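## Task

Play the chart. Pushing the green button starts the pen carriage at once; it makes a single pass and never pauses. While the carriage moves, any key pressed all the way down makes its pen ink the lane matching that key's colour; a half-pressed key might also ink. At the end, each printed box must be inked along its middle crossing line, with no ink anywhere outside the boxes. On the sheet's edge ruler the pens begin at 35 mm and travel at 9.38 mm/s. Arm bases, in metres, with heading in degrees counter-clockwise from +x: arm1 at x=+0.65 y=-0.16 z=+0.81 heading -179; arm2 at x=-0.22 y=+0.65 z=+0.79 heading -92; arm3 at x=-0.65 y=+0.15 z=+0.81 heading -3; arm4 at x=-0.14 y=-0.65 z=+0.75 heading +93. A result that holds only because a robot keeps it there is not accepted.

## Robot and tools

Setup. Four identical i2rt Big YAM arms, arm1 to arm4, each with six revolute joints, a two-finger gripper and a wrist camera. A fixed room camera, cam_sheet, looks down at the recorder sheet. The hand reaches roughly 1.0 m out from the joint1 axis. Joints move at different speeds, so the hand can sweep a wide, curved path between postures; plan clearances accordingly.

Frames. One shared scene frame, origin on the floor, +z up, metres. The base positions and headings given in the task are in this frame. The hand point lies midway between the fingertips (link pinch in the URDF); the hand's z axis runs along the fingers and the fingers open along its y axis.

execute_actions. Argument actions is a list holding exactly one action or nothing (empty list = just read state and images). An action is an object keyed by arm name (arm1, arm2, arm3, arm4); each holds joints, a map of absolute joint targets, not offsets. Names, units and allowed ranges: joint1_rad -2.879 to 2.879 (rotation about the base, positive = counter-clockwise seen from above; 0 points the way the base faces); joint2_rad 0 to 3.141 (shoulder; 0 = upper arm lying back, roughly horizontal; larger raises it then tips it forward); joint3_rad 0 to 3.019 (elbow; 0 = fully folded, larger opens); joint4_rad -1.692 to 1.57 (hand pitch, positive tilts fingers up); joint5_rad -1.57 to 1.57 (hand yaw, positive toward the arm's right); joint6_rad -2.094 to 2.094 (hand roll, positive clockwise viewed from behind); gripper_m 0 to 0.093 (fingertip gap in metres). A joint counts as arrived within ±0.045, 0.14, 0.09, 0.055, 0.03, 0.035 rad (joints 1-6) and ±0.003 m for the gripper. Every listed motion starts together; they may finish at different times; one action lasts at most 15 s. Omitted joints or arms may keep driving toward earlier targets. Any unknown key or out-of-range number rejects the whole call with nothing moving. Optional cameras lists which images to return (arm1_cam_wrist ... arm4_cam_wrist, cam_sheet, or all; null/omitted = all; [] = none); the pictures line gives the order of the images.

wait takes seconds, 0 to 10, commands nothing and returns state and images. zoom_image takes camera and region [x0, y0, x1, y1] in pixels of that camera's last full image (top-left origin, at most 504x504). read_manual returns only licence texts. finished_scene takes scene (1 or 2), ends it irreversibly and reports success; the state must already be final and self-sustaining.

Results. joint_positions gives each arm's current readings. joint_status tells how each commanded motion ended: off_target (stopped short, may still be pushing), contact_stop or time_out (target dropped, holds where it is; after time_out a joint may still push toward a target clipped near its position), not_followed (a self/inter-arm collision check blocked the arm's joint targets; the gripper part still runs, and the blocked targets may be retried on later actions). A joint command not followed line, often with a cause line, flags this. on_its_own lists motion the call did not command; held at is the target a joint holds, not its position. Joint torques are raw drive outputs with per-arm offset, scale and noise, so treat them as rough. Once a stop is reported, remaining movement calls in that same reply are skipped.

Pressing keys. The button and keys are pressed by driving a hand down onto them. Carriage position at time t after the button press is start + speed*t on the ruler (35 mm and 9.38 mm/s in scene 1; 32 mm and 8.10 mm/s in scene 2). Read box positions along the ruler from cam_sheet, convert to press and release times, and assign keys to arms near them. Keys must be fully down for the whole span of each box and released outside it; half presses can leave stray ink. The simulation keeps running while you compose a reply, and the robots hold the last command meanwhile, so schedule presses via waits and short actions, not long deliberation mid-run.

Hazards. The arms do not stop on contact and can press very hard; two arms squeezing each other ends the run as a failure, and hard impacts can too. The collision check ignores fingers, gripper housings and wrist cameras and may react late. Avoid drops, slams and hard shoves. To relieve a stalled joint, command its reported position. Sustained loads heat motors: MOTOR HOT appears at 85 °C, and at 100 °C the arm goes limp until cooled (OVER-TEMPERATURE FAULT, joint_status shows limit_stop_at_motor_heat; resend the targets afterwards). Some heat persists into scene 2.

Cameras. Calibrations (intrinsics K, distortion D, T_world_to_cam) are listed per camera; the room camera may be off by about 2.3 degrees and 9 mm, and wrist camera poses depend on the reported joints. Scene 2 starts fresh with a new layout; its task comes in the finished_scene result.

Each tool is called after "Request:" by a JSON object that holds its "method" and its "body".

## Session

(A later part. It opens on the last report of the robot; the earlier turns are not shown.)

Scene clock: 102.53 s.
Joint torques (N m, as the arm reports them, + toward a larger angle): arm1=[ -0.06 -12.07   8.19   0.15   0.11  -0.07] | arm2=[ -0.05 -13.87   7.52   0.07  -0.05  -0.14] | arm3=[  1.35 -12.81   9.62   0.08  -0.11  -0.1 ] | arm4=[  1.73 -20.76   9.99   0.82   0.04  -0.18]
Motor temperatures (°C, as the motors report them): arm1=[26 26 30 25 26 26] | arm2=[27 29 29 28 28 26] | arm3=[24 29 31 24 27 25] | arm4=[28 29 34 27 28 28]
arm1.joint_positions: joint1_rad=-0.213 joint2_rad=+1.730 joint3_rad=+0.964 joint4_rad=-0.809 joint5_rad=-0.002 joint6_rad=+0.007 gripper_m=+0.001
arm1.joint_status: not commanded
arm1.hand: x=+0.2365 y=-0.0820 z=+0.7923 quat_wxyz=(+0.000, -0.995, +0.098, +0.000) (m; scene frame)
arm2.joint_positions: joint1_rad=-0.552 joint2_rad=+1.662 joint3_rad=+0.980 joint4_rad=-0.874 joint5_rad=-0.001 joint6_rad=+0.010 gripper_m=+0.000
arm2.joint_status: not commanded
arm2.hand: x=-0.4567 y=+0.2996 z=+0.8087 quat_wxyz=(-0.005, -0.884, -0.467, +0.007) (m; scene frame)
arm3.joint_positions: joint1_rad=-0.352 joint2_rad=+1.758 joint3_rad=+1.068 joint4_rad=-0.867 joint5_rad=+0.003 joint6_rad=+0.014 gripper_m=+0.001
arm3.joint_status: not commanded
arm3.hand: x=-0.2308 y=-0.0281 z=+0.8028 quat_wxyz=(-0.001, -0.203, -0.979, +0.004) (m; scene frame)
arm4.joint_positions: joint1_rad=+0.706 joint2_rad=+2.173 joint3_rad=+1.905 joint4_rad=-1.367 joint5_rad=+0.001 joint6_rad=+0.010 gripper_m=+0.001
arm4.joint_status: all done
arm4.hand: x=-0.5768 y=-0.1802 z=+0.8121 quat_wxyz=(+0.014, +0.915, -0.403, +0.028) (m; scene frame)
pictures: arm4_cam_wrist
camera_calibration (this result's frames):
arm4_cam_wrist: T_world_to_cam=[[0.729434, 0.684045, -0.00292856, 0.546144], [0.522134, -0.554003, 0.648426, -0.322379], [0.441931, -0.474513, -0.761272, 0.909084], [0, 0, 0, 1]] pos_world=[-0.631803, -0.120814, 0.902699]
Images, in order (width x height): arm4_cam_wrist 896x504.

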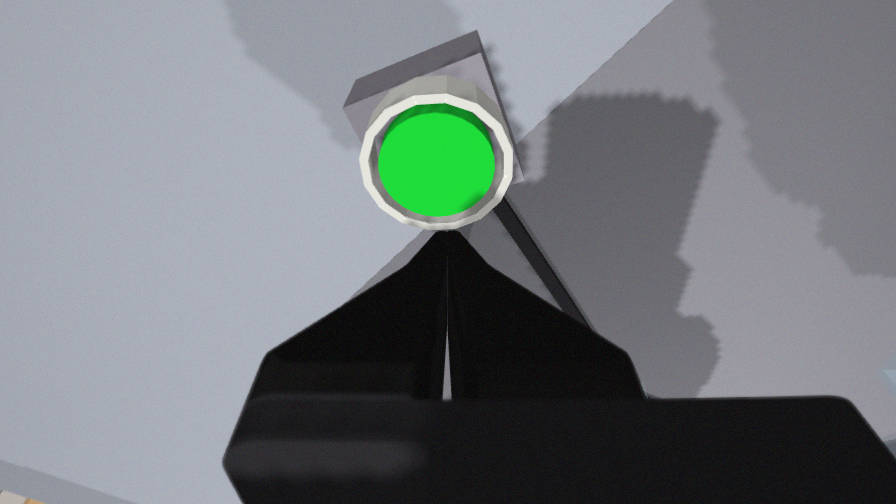

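Request:
{"method": "execute_actions", "body": {"actions": [{"arm4":{"joints":{"joint2_rad":2.30,"joint4_rad":-1.33}}}], "cameras": []}}

Request:
{"method": "execute_actions", "body": {"actions": [{"arm4":{"joints":{"joint2_rad":2.05,"joint4_rad":-1.39}}}], "cameras": []}}

Request:
{"method": "execute_actions", "body": {"actions": [{"arm4":{"joints":{"joint1_rad":0.548,"joint2_rad":1.5,"joint3_rad":1.17,"joint4_rad":-1.22}}}], "cameras": []}}

Request:
{"method": "execute_actions", "body": {"actions": [{"arm4":{"joints":{"joint2_rad":1.565,"joint3_rad":0.985,"joint4_rad":-0.976}}}], "cameras": []}}

Request:
{"method": "wait", "body": {"seconds": 10}}

Request:
{"method": "wait", "body": {"seconds": 10}}

Request:
{"method": "wait", "body": {"seconds": 5}}

Request:
{"method": "execute_actions", "body": {"actions": [{"arm1":{"joints":{"joint2_rad":1.85,"joint3_rad":0.95,"joint4_rad":-0.74}},"arm2":{"joints":{"joint2_rad":1.78,"joint3_rad":0.96,"joint4_rad":-0.79}},"arm3":{"joints":{"joint2_rad":1.88,"joint3_rad":1.03,"joint4_rad":-0.78}},"arm4":{"joints":{"joint2_rad":1.70,"joint3_rad":0.93,"joint4_rad":-0.85}}}], "cameras": ["cam_sheet"]}}

Request:
{"method": "wait", "body": {"seconds": 1.0}}

Request:
{"method": "execute_actions", "body": {"actions": [{"arm1":{"joints":{"joint2_rad":1.70,"joint3_rad":0.978,"joint4_rad":-0.82}},"arm2":{"joints":{"joint2_rad":1.65,"joint3_rad":1.005,"joint4_rad":-0.89}},"arm3":{"joints":{"joint2_rad":1.75,"joint3_rad":1.088,"joint4_rad":-0.88}},"arm4":{"joints":{"joint2_rad":1.55,"joint3_rad":0.985,"joint4_rad":-0.976}}}], "cameras": ["cam_sheet"]}}

Request:
{"method": "wait", "body": {"seconds": 4}}

Request:
{"method": "zoom_image", "body": {"camera": "cam_sheet", "region": [355, 340, 495, 450]}}

Scene clock: 118.77 s.
Joint torques (N m, as the arm reports them, + toward a larger angle): arm1=[ -0.07 -12.05   8.18   0.16   0.11  -0.07] | arm2=[ -0.05 -13.89   7.51   0.07  -0.05  -0.14] | arm3=[  1.72 -13.24   9.73   0.18  -0.09  -0.11] | arm4=[  0.94 -18.68   8.16   0.61   0.    -0.18]
Motor temperatures (°C, as the motors report them): arm1=[26 26 31 25 26 26] | arm2=[27 29 30 28 28 26] | arm3=[24 30 32 24 27 25] | arm4=[28 31 35 27 28 28]
arm1.joint_positions: joint1_rad=-0.213 joint2_rad=+1.730 joint3_rad=+0.964 joint4_rad=-0.809 joint5_rad=-0.002 joint6_rad=+0.007 gripper_m=+0.001
arm1.joint_status: not commanded
arm1.hand: x=+0.2365 y=-0.0820 z=+0.7923 quat_wxyz=(+0.000, -0.995, +0.098, +0.000) (m; scene frame)
arm2.joint_positions: joint1_rad=-0.552 joint2_rad=+1.662 joint3_rad=+0.980 joint4_rad=-0.874 joint5_rad=-0.001 joint6_rad=+0.010 gripper_m=+0.000
arm2.joint_status: not commanded
arm2.hand: x=-0.4567 y=+0.2996 z=+0.8087 quat_wxyz=(-0.005, -0.884, -0.467, +0.007) (m; scene frame)
arm3.joint_positions: joint1_rad=-0.352 joint2_rad=+1.758 joint3_rad=+1.068 joint4_rad=-0.867 joint5_rad=+0.003 joint6_rad=+0.014 gripper_m=+0.001
arm3.joint_status: not commanded
arm3.hand: x=-0.2308 y=-0.0281 z=+0.8028 quat_wxyz=(-0.001, -0.203, -0.979, +0.004) (m; scene frame)
arm4.joint_positions: joint1_rad=+0.706 joint2_rad=+2.254 joint3_rad=+1.928 joint4_rad=-1.335 joint5_rad=+0.001 joint6_rad=+0.010 gripper_m=+0.001
arm4.joint_status: all done
arm4.hand: x=-0.5826 y=-0.1743 z=+0.7681 quat_wxyz=(+0.019, +0.914, -0.402, +0.040) (m; scene frame)
pictures: none
No camera images: the call's "cameras" was empty. Leave "cameras" out to get every camera's image.

Scene clock: 120.17 s.
Joint torques (N m, as the arm reports them, + toward a larger angle): arm1=[ -0.05 -12.06   8.19   0.15   0.11  -0.07] | arm2=[ -0.05 -13.85   7.52   0.07  -0.05  -0.14] | arm3=[  1.49 -12.     9.5    0.23  -0.14  -0.15] | arm4=[  1.02 -18.37   8.91   0.51   0.04  -0.18]
Motor temperatures (°C, as the motors report them): arm1=[26 26 31 25 26 26] | arm2=[27 29 30 28 28 26] | arm3=[24 30 32 24 27 25] | arm4=[28 31 35 27 28 28]
arm1.joint_positions: joint1_rad=-0.213 joint2_rad=+1.730 joint3_rad=+0.964 joint4_rad=-0.809 joint5_rad=-0.002 joint6_rad=+0.007 gripper_m=+0.001
arm1.joint_status: not commanded
arm1.hand: x=+0.2365 y=-0.0820 z=+0.7923 quat_wxyz=(+0.000, -0.995, +0.098, +0.000) (m; scene frame)
arm2.joint_positions: joint1_rad=-0.552 joint2_rad=+1.662 joint3_rad=+0.980 joint4_rad=-0.874 joint5_rad=-0.001 joint6_rad=+0.010 gripper_m=+0.000
arm2.joint_status: not commanded
arm2.hand: x=-0.4567 y=+0.2996 z=+0.8087 quat_wxyz=(-0.005, -0.884, -0.467, +0.007) (m; scene frame)
arm3.joint_positions: joint1_rad=-0.352 joint2_rad=+1.758 joint3_rad=+1.068 joint4_rad=-0.867 joint5_rad=+0.003 joint6_rad=+0.014 gripper_m=+0.001
arm3.joint_status: not commanded
arm3.hand: x=-0.2308 y=-0.0281 z=+0.8028 quat_wxyz=(-0.001, -0.203, -0.979, +0.004) (m; scene frame)
arm4.joint_positions: joint1_rad=+0.706 joint2_rad=+2.027 joint3_rad=+1.925 joint4_rad=-1.384 joint5_rad=+0.001 joint6_rad=+0.010 gripper_m=+0.001
arm4.joint_status: all done
arm4.hand: x=-0.5801 y=-0.1760 z=+0.9114 quat_wxyz=(-0.016, +0.914, -0.403, -0.041) (m; scene frame)
pictures: none
No camera images: the call's "cameras" was empty. Leave "cameras" out to get every camera's image.

Scene clock: 121.67 s.
Joint torques (N m, as the arm reports them, + toward a larger angle): arm1=[ -0.1  -12.04   8.2    0.16   0.11  -0.07] | arm2=[ -0.07 -13.86   7.51   0.09  -0.05  -0.14] | arm3=[  0.68 -13.08   9.52   0.12  -0.12  -0.12] | arm4=[  1.01 -11.16   8.06   0.89   0.05  -0.17]
Motor temperatures (°C, as the motors report them): arm1=[26 26 31 25 26 26] | arm2=[27 29 30 28 28 26] | arm3=[24 30 32 24 27 25] | arm4=[28 31 35 27 28 28]
arm1.joint_positions: joint1_rad=-0.213 joint2_rad=+1.730 joint3_rad=+0.964 joint4_rad=-0.809 joint5_rad=-0.002 joint6_rad=+0.007 gripper_m=+0.001
arm1.joint_status: not commanded
arm1.hand: x=+0.2365 y=-0.0820 z=+0.7923 quat_wxyz=(+0.000, -0.995, +0.098, +0.000) (m; scene frame)
arm2.joint_positions: joint1_rad=-0.552 joint2_rad=+1.662 joint3_rad=+0.980 joint4_rad=-0.874 joint5_rad=-0.001 joint6_rad=+0.010 gripper_m=+0.000
arm2.joint_status: not commanded
arm2.hand: x=-0.4567 y=+0.2996 z=+0.8087 quat_wxyz=(-0.005, -0.884, -0.467, +0.007) (m; scene frame)
arm3.joint_positions: joint1_rad=-0.352 joint2_rad=+1.758 joint3_rad=+1.068 joint4_rad=-0.867 joint5_rad=+0.003 joint6_rad=+0.014 gripper_m=+0.001
arm3.joint_status: not commanded
arm3.hand: x=-0.2308 y=-0.0281 z=+0.8028 quat_wxyz=(-0.001, -0.203, -0.979, +0.004) (m; scene frame)
arm4.joint_positions: joint1_rad=+0.548 joint2_rad=+1.499 joint3_rad=+1.161 joint4_rad=-1.225 joint5_rad=+0.001 joint6_rad=+0.009 gripper_m=+0.001
arm4.joint_status: all done
arm4.hand: x=-0.3733 y=-0.2992 z=+0.8942 quat_wxyz=(-0.001, +0.881, -0.474, -0.005) (m; scene frame)
pictures: none
No camera images: the call's "cameras" was empty. Leave "cameras" out to get every camera's image.

Scene clock: 122.73 s.
Joint torques (N m, as the arm reports them, + toward a larger angle): arm1=[ -0.09 -12.03   8.19   0.16   0.11  -0.07] | arm2=[ -0.07 -13.86   7.52   0.08  -0.05  -0.14] | arm3=[  0.81 -13.25   9.71   0.1   -0.12  -0.11] | arm4=[  1.06 -11.65   7.34   0.92   0.04  -0.18]
Motor temperatures (°C, as the motors report them): arm1=[26 26 31 25 26 26] | arm2=[27 29 30 28 28 26] | arm3=[24 30 32 24 27 25] | arm4=[28 31 35 27 28 28]
arm1.joint_positions: joint1_rad=-0.213 joint2_rad=+1.730 joint3_rad=+0.964 joint4_rad=-0.809 joint5_rad=-0.002 joint6_rad=+0.007 gripper_m=+0.001
arm1.joint_status: not commanded
arm1.hand: x=+0.2365 y=-0.0820 z=+0.7923 quat_wxyz=(+0.000, -0.995, +0.098, +0.000) (m; scene frame)
arm2.joint_positions: joint1_rad=-0.552 joint2_rad=+1.662 joint3_rad=+0.980 joint4_rad=-0.874 joint5_rad=-0.001 joint6_rad=+0.010 gripper_m=+0.000
arm2.joint_status: not commanded
arm2.hand: x=-0.4567 y=+0.2996 z=+0.8087 quat_wxyz=(-0.005, -0.884, -0.467, +0.007) (m; scene frame)
arm3.joint_positions: joint1_rad=-0.352 joint2_rad=+1.758 joint3_rad=+1.068 joint4_rad=-0.867 joint5_rad=+0.003 joint6_rad=+0.014 gripper_m=+0.001
arm3.joint_status: not commanded
arm3.hand: x=-0.2308 y=-0.0281 z=+0.8028 quat_wxyz=(-0.001, -0.203, -0.979, +0.004) (m; scene frame)
arm4.joint_positions: joint1_rad=+0.548 joint2_rad=+1.566 joint3_rad=+0.973 joint4_rad=-0.984 joint5_rad=+0.001 joint6_rad=+0.009 gripper_m=+0.001
arm4.joint_status: all done
arm4.hand: x=-0.3618 y=-0.3171 z=+0.8036 quat_wxyz=(+0.003, +0.881, -0.474, +0.001) (m; scene frame)
pictures: none
No camera images: the call's "cameras" was empty. Leave "cameras" out to get every camera's image.

Scene clock: 132.73 s.
Joint torques (N m, as the arm reports them, + toward a larger angle): arm1=[ -0.1  -12.08   8.19   0.15   0.11  -0.07] | arm2=[ -0.05 -13.88   7.51   0.08  -0.05  -0.15] | arm3=[  0.79 -13.35   9.74  -0.03  -0.09  -0.12] | arm4=[  0.9  -11.1    7.4    0.97   0.05  -0.18]
Motor temperatures (°C, as the motors report them): arm1=[26 26 31 25 26 26] | arm2=[27 30 30 28 28 26] | arm3=[24 30 32 24 27 25] | arm4=[28 30 34 27 28 28]
arm1.joint_positions: joint1_rad=-0.213 joint2_rad=+1.730 joint3_rad=+0.964 joint4_rad=-0.809 joint5_rad=-0.002 joint6_rad=+0.007 gripper_m=+0.001
arm1.joint_status: not commanded
arm1.hand: x=+0.2365 y=-0.0820 z=+0.7923 quat_wxyz=(+0.000, -0.995, +0.098, +0.000) (m; scene frame)
arm2.joint_positions: joint1_rad=-0.552 joint2_rad=+1.662 joint3_rad=+0.980 joint4_rad=-0.874 joint5_rad=-0.001 joint6_rad=+0.010 gripper_m=+0.000
arm2.joint_status: not commanded
arm2.hand: x=-0.4567 y=+0.2996 z=+0.8087 quat_wxyz=(-0.005, -0.884, -0.467, +0.007) (m; scene frame)
arm3.joint_positions: joint1_rad=-0.352 joint2_rad=+1.758 joint3_rad=+1.068 joint4_rad=-0.867 joint5_rad=+0.003 joint6_rad=+0.014 gripper_m=+0.001
arm3.joint_status: not commanded
arm3.hand: x=-0.2308 y=-0.0281 z=+0.8028 quat_wxyz=(-0.001, -0.203, -0.979, +0.004) (m; scene frame)
arm4.joint_positions: joint1_rad=+0.548 joint2_rad=+1.566 joint3_rad=+0.973 joint4_rad=-0.984 joint5_rad=+0.001 joint6_rad=+0.009 gripper_m=+0.001
arm4.joint_status: all done
arm4.hand: x=-0.3618 y=-0.3171 z=+0.8036 quat_wxyz=(+0.003, +0.881, -0.474, +0.001) (m; scene frame)
wait: 10.00 s; at rest by 0.27 s
pictures: arm1_cam_wrist, arm2_cam_wrist, arm3_cam_wrist, arm4_cam_wrist, cam_sheet
camera_calibration (this result's frames):
arm1_cam_wrist: T_world_to_cam=[[0.192493, 0.981284, 0.00536046, 0.0276954], [0.799362, -0.15997, 0.579163, -0.653502], [0.56918, -0.1072, -0.815194, 0.62468], [0, 0, 0, 1]] pos_world=[0.161498, -0.0647524, 0.887571]
arm2_cam_wrist: T_world_to_cam=[[-0.8196, 0.572897, 0.00673395, -0.550954], [0.475223, 0.673205, 0.566531, -0.433748], [0.320031, 0.467529, -0.824013, 0.794235], [0, 0, 0, 1]] pos_world=[-0.499615, 0.236314, 0.903901]
arm3_cam_wrist: T_world_to_cam=[[-0.412091, -0.911059, 0.0123527, -0.135037], [-0.736688, 0.341136, 0.58388, -0.627245], [-0.536163, 0.231512, -0.811746, 0.657148], [0, 0, 0, 1]] pos_world=[-0.165393, -0.0611885, 0.901341]
arm4_cam_wrist: T_world_to_cam=[[0.827989, 0.560735, -0.00318762, 0.479681], [0.448576, -0.658941, 0.603801, -0.528888], [0.336472, -0.501371, -0.797129, 0.724766], [0, 0, 0, 1]] pos_world=[-0.403788, -0.254104, 0.898604]
Images, in order (width x height): arm1_cam_wrist 896x504, arm2_cam_wrist 896x504, arm3_cam_wrist 896x504, arm4_cam_wrist 896x504, cam_sheet 896x504.

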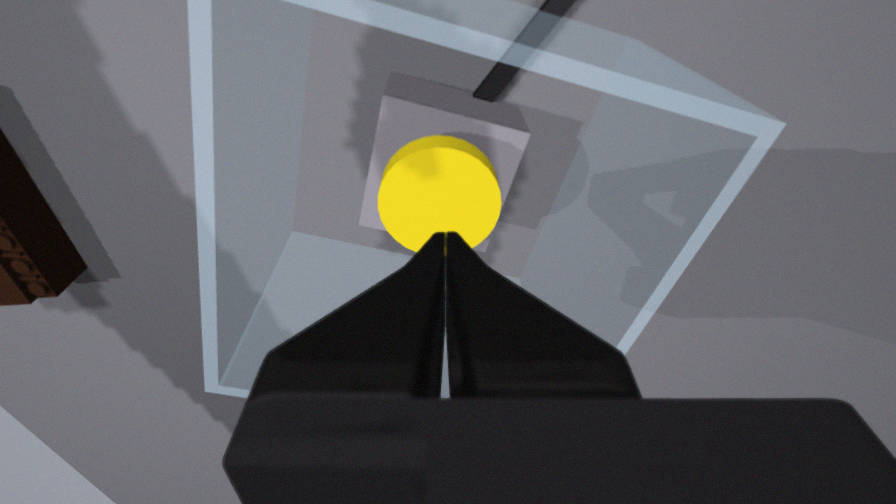

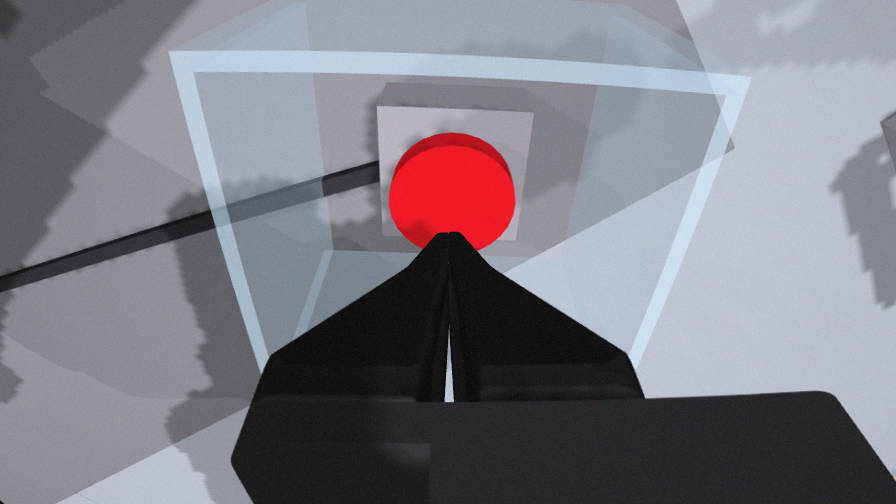

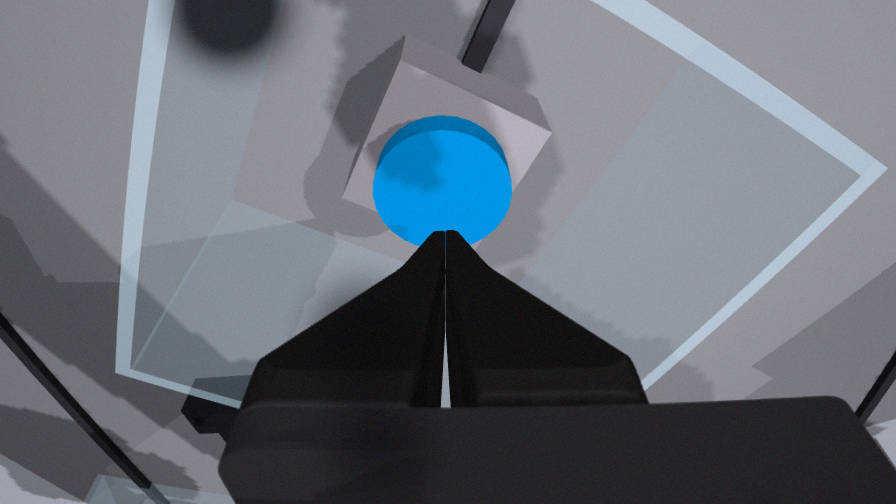

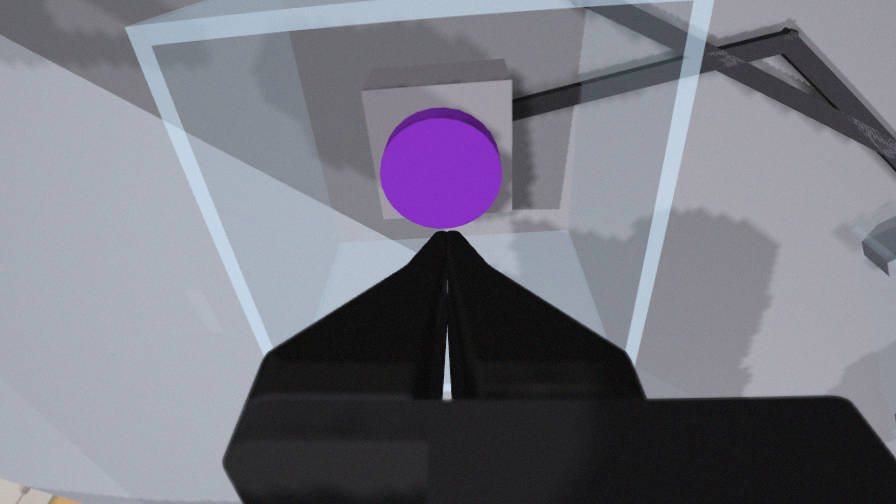

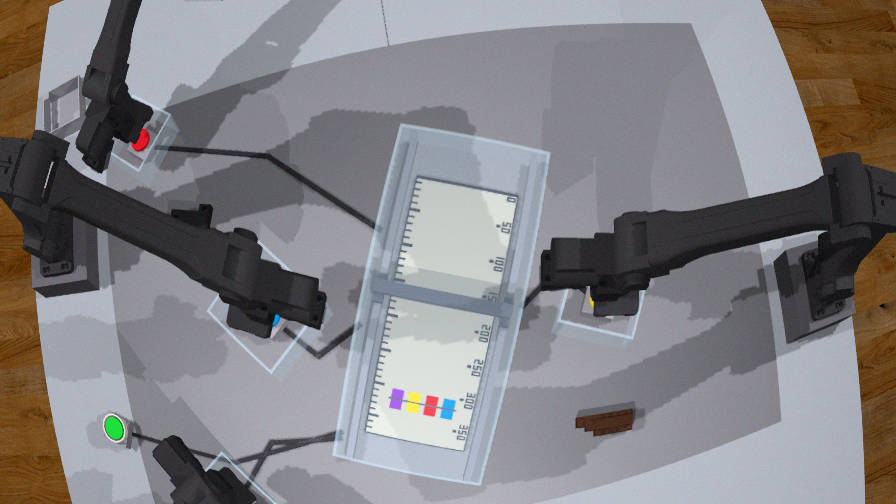

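Scene clock: 142.73 s.
Joint torques (N m, as the arm reports them, + toward a larger angle): arm1=[ -0.07 -12.04   8.18   0.15   0.11  -0.07] | arm2=[ -0.02 -13.86   7.51   0.09  -0.05  -0.14] | arm3=[  1.18 -13.18   9.7    0.15  -0.06  -0.09] | arm4=[  0.99 -11.03   7.42   0.98   0.04  -0.18]
Motor temperatures (°C, as the motors report them): arm1=[26 26 31 25 26 26] | arm2=[27 30 30 28 28 26] | arm3=[24 30 33 24 27 25] | arm4=[28 30 34 27 28 28]
arm1.joint_positions: joint1_rad=-0.213 joint2_rad=+1.730 joint3_rad=+0.964 joint4_rad=-0.809 joint5_rad=-0.002 joint6_rad=+0.007 gripper_m=+0.001
arm1.joint_status: not commanded
arm1.hand: x=+0.2365 y=-0.0820 z=+0.7923 quat_wxyz=(+0.000, -0.995, +0.098, +0.000) (m; scene frame)
arm2.joint_positions: joint1_rad=-0.552 joint2_rad=+1.662 joint3_rad=+0.980 joint4_rad=-0.874 joint5_rad=-0.001 joint6_rad=+0.010 gripper_m=+0.000
arm2.joint_status: not commanded
arm2.hand: x=-0.4567 y=+0.2996 z=+0.8087 quat_wxyz=(-0.005, -0.884, -0.467, +0.007) (m; scene frame)
arm3.joint_positions: joint1_rad=-0.352 joint2_rad=+1.758 joint3_rad=+1.068 joint4_rad=-0.867 joint5_rad=+0.003 joint6_rad=+0.014 gripper_m=+0.001
arm3.joint_status: not commanded
arm3.hand: x=-0.2308 y=-0.0281 z=+0.8028 quat_wxyz=(-0.001, -0.203, -0.979, +0.004) (m; scene frame)
arm4.joint_positions: joint1_rad=+0.548 joint2_rad=+1.566 joint3_rad=+0.973 joint4_rad=-0.984 joint5_rad=+0.001 joint6_rad=+0.009 gripper_m=+0.001
arm4.joint_status: all done
arm4.hand: x=-0.3618 y=-0.3171 z=+0.8036 quat_wxyz=(+0.003, +0.881, -0.474, +0.001) (m; scene frame)
wait: 10.00 s; at rest by 0.27 s
pictures: arm1_cam_wrist, arm2_cam_wrist, arm3_cam_wrist, arm4_cam_wrist, cam_sheet
camera_calibration (this result's frames):
arm1_cam_wrist: T_world_to_cam=[[0.192493, 0.981284, 0.00536046, 0.0276954], [0.799362, -0.15997, 0.579163, -0.653502], [0.56918, -0.1072, -0.815194, 0.62468], [0, 0, 0, 1]] pos_world=[0.161498, -0.0647524, 0.887571]
arm2_cam_wrist: T_world_to_cam=[[-0.8196, 0.572897, 0.00673395, -0.550954], [0.475223, 0.673205, 0.566531, -0.433748], [0.320031, 0.467529, -0.824013, 0.794235], [0, 0, 0, 1]] pos_world=[-0.499615, 0.236314, 0.903901]
arm3_cam_wrist: T_world_to_cam=[[-0.412091, -0.911059, 0.0123527, -0.135037], [-0.736688, 0.341136, 0.58388, -0.627245], [-0.536163, 0.231512, -0.811746, 0.657148], [0, 0, 0, 1]] pos_world=[-0.165393, -0.0611885, 0.901341]
arm4_cam_wrist: T_world_to_cam=[[0.827989, 0.560735, -0.00318762, 0.479681], [0.448576, -0.658941, 0.603801, -0.528888], [0.336472, -0.501371, -0.797129, 0.724766], [0, 0, 0, 1]] pos_world=[-0.403788, -0.254104, 0.898604]
Images, in order (width x height): arm1_cam_wrist 896x504, arm2_cam_wrist 896x504, arm3_cam_wrist 896x504, arm4_cam_wrist 896x504, cam_sheet 896x504.

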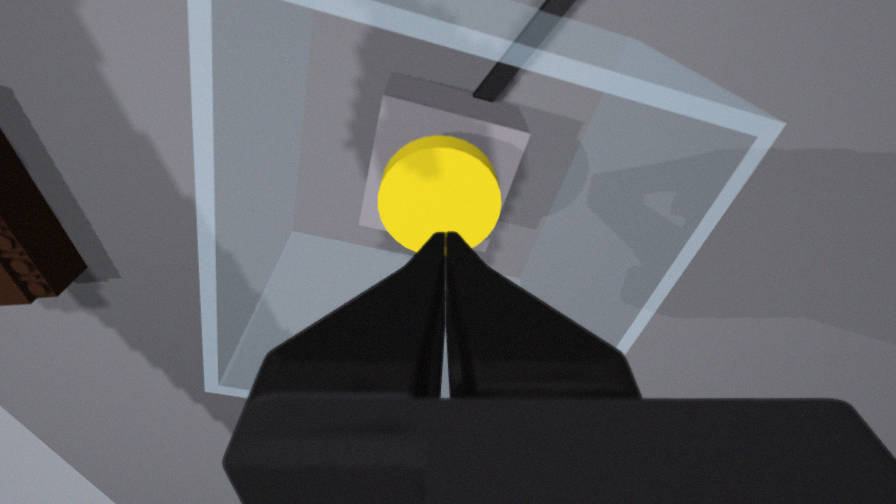

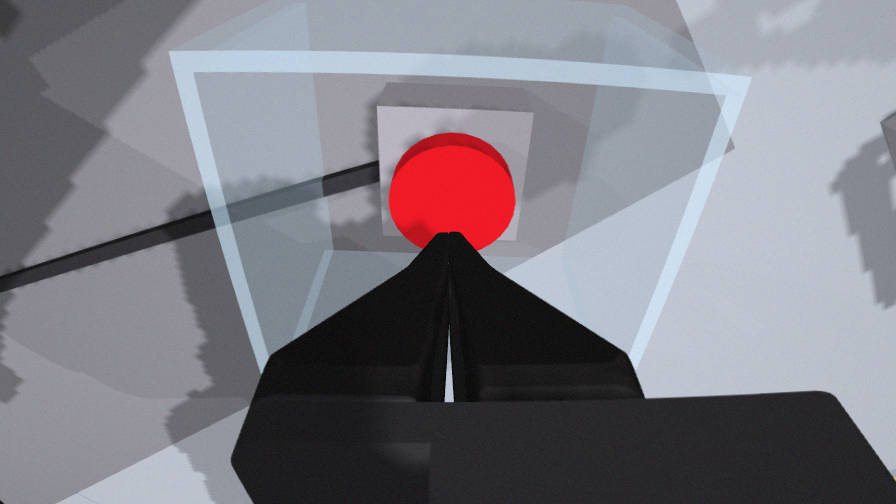

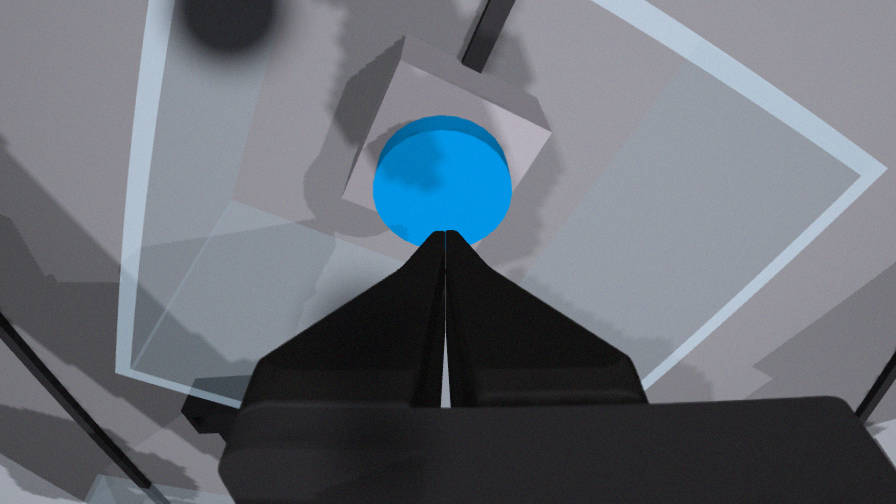

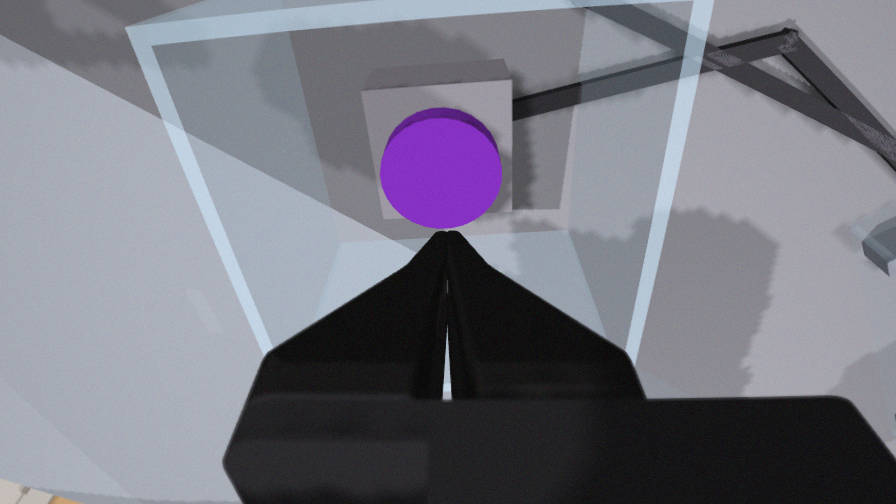

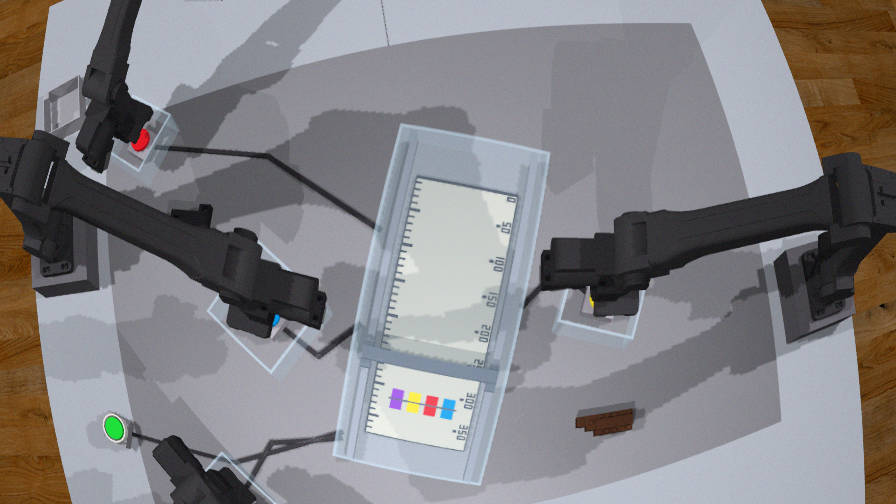

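Scene clock: 147.73 s.
Joint torques (N m, as the arm reports them, + toward a larger angle): arm1=[ -0.1  -12.04   8.18   0.15   0.11  -0.07] | arm2=[ -0.08 -13.83   7.51   0.08  -0.05  -0.15] | arm3=[  0.68 -13.2    9.73   0.19  -0.1   -0.11] | arm4=[  0.94 -11.14   7.4    0.91   0.04  -0.17]
Motor temperatures (°C, as the motors report them): arm1=[26 26 32 25 26 26] | arm2=[27 30 30 28 28 26] | arm3=[24 30 33 24 27 25] | arm4=[28 29 34 27 28 28]
arm1.joint_positions: joint1_rad=-0.213 joint2_rad=+1.730 joint3_rad=+0.964 joint4_rad=-0.809 joint5_rad=-0.002 joint6_rad=+0.007 gripper_m=+0.001
arm1.joint_status: not commanded
arm1.hand: x=+0.2365 y=-0.0820 z=+0.7923 quat_wxyz=(+0.000, -0.995, +0.098, +0.000) (m; scene frame)
arm2.joint_positions: joint1_rad=-0.552 joint2_rad=+1.662 joint3_rad=+0.980 joint4_rad=-0.874 joint5_rad=-0.001 joint6_rad=+0.010 gripper_m=+0.000
arm2.joint_status: not commanded
arm2.hand: x=-0.4567 y=+0.2996 z=+0.8087 quat_wxyz=(-0.005, -0.884, -0.467, +0.007) (m; scene frame)
arm3.joint_positions: joint1_rad=-0.352 joint2_rad=+1.758 joint3_rad=+1.068 joint4_rad=-0.867 joint5_rad=+0.003 joint6_rad=+0.014 gripper_m=+0.001
arm3.joint_status: not commanded
arm3.hand: x=-0.2308 y=-0.0281 z=+0.8028 quat_wxyz=(-0.001, -0.203, -0.979, +0.004) (m; scene frame)
arm4.joint_positions: joint1_rad=+0.548 joint2_rad=+1.566 joint3_rad=+0.973 joint4_rad=-0.984 joint5_rad=+0.001 joint6_rad=+0.009 gripper_m=+0.001
arm4.joint_status: all done
arm4.hand: x=-0.3618 y=-0.3171 z=+0.8036 quat_wxyz=(+0.003, +0.881, -0.474, +0.001) (m; scene frame)
wait: 5.00 s; at rest by 0.27 s
pictures: arm1_cam_wrist, arm2_cam_wrist, arm3_cam_wrist, arm4_cam_wrist, cam_sheet
camera_calibration (this result's frames):
arm1_cam_wrist: T_world_to_cam=[[0.192493, 0.981284, 0.00536046, 0.0276954], [0.799362, -0.15997, 0.579163, -0.653502], [0.56918, -0.1072, -0.815194, 0.62468], [0, 0, 0, 1]] pos_world=[0.161498, -0.0647524, 0.887571]
arm2_cam_wrist: T_world_to_cam=[[-0.8196, 0.572897, 0.00673395, -0.550954], [0.475223, 0.673205, 0.566531, -0.433748], [0.320031, 0.467529, -0.824013, 0.794235], [0, 0, 0, 1]] pos_world=[-0.499615, 0.236314, 0.903901]
arm3_cam_wrist: T_world_to_cam=[[-0.412091, -0.911059, 0.0123527, -0.135037], [-0.736688, 0.341136, 0.58388, -0.627245], [-0.536163, 0.231512, -0.811746, 0.657148], [0, 0, 0, 1]] pos_world=[-0.165393, -0.0611885, 0.901341]
arm4_cam_wrist: T_world_to_cam=[[0.827989, 0.560735, -0.00318762, 0.479681], [0.448576, -0.658941, 0.603801, -0.528888], [0.336472, -0.501371, -0.797129, 0.724766], [0, 0, 0, 1]] pos_world=[-0.403788, -0.254104, 0.898604]
Images, in order (width x height): arm1_cam_wrist 896x504, arm2_cam_wrist 896x504, arm3_cam_wrist 896x504, arm4_cam_wrist 896x504, cam_sheet 896x504.

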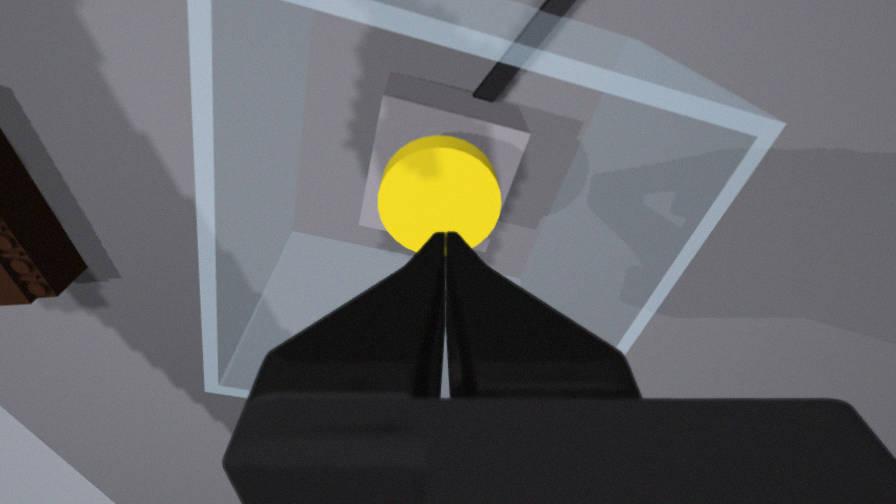

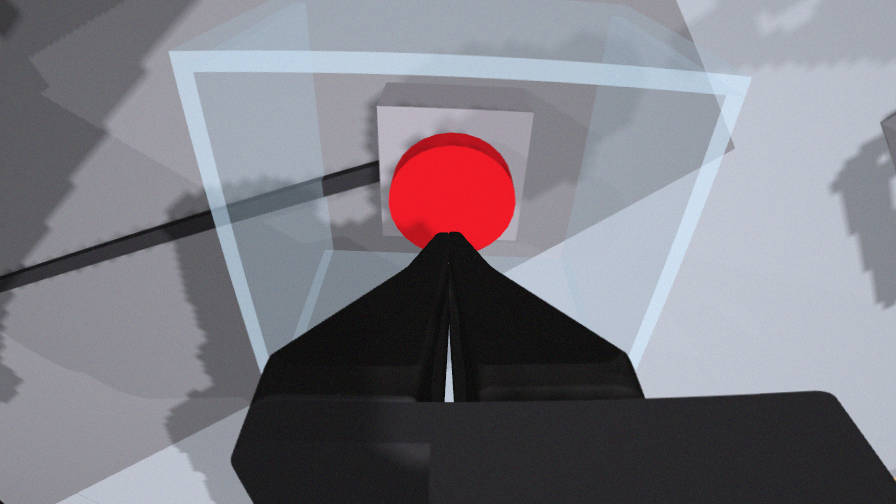

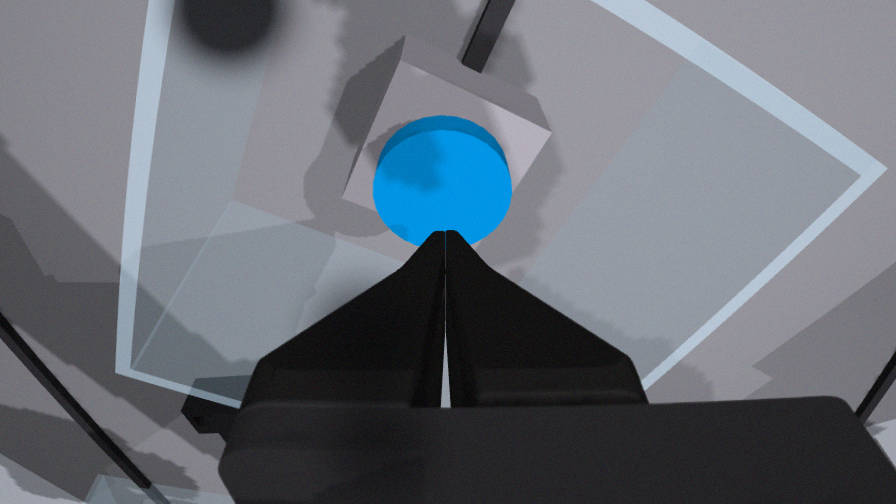

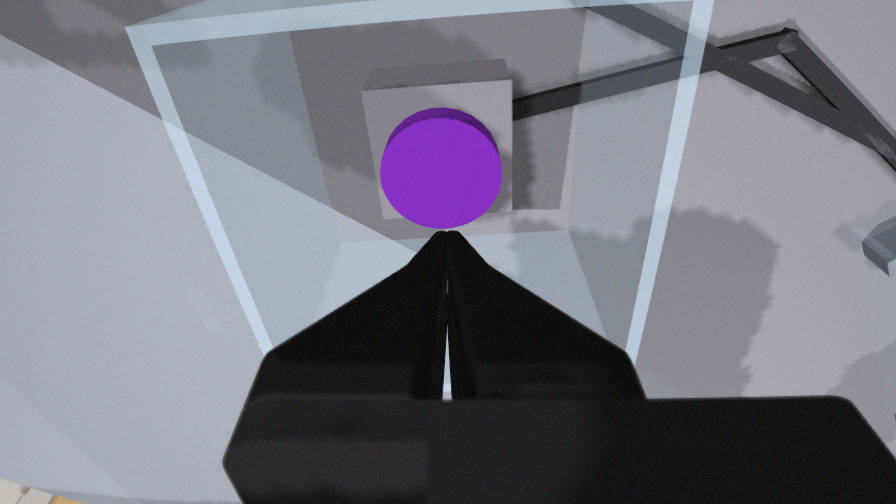

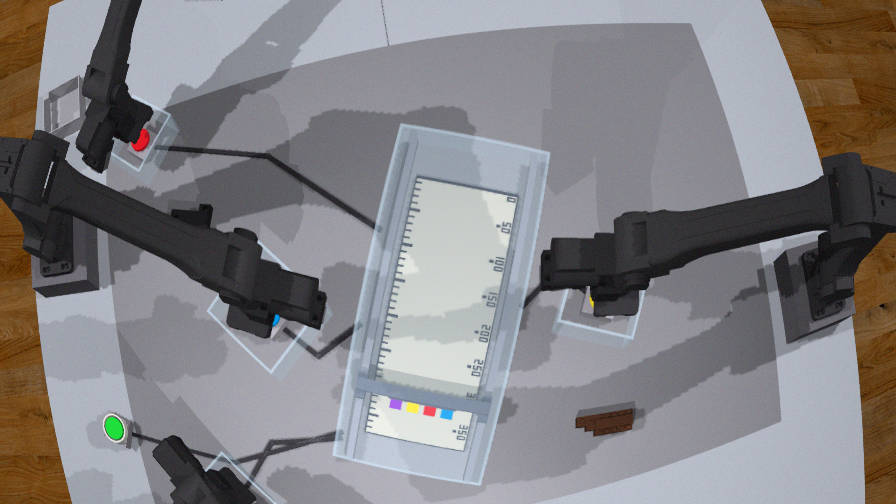

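Scene clock: 148.50 s.
Joint torques (N m, as the arm reports them, + toward a larger angle): arm1=[-0.05 -8.56  5.04  1.01  0.1  -0.07] | arm2=[-0.04 -9.56  4.32  1.81 -0.05 -0.14] | arm3=[ 1.06 -7.26  5.56  1.36 -0.05 -0.08] | arm4=[ 1.09 -7.99  4.86  1.34  0.04 -0.17]
Motor temperatures (°C, as the motors report them): arm1=[26 26 31 25 26 26] | arm2=[27 30 30 28 28 26] | arm3=[24 30 33 24 27 25] | arm4=[28 29 34 27 28 28]
arm1.joint_positions: joint1_rad=-0.213 joint2_rad=+1.807 joint3_rad=+0.968 joint4_rad=-0.750 joint5_rad=-0.002 joint6_rad=+0.007 gripper_m=+0.001
arm1.joint_status: all done
arm1.hand: x=+0.2323 y=-0.0811 z=+0.7625 quat_wxyz=(+0.000, -0.995, +0.098, -0.007) (m; scene frame)
arm2.joint_positions: joint1_rad=-0.552 joint2_rad=+1.734 joint3_rad=+0.975 joint4_rad=-0.812 joint5_rad=-0.001 joint6_rad=+0.010 gripper_m=+0.000
arm2.joint_status: all done
arm2.hand: x=-0.4583 y=+0.2971 z=+0.7779 quat_wxyz=(-0.002, -0.884, -0.467, +0.000) (m; scene frame)
arm3.joint_positions: joint1_rad=-0.352 joint2_rad=+1.808 joint3_rad=+1.055 joint4_rad=-0.798 joint5_rad=+0.002 joint6_rad=+0.014 gripper_m=+0.001
arm3.joint_status: all done
arm3.hand: x=-0.2275 y=-0.0295 z=+0.7777 quat_wxyz=(-0.005, -0.203, -0.979, +0.005) (m; scene frame)
arm4.joint_positions: joint1_rad=+0.548 joint2_rad=+1.648 joint3_rad=+0.948 joint4_rad=-0.867 joint5_rad=+0.001 joint6_rad=+0.009 gripper_m=+0.001
arm4.joint_status: all done
arm4.hand: x=-0.3666 y=-0.3102 z=+0.7641 quat_wxyz=(+0.000, +0.881, -0.474, -0.003) (m; scene frame)
pictures: cam_sheet
Images, in order (width x height): cam_sheet 896x504.

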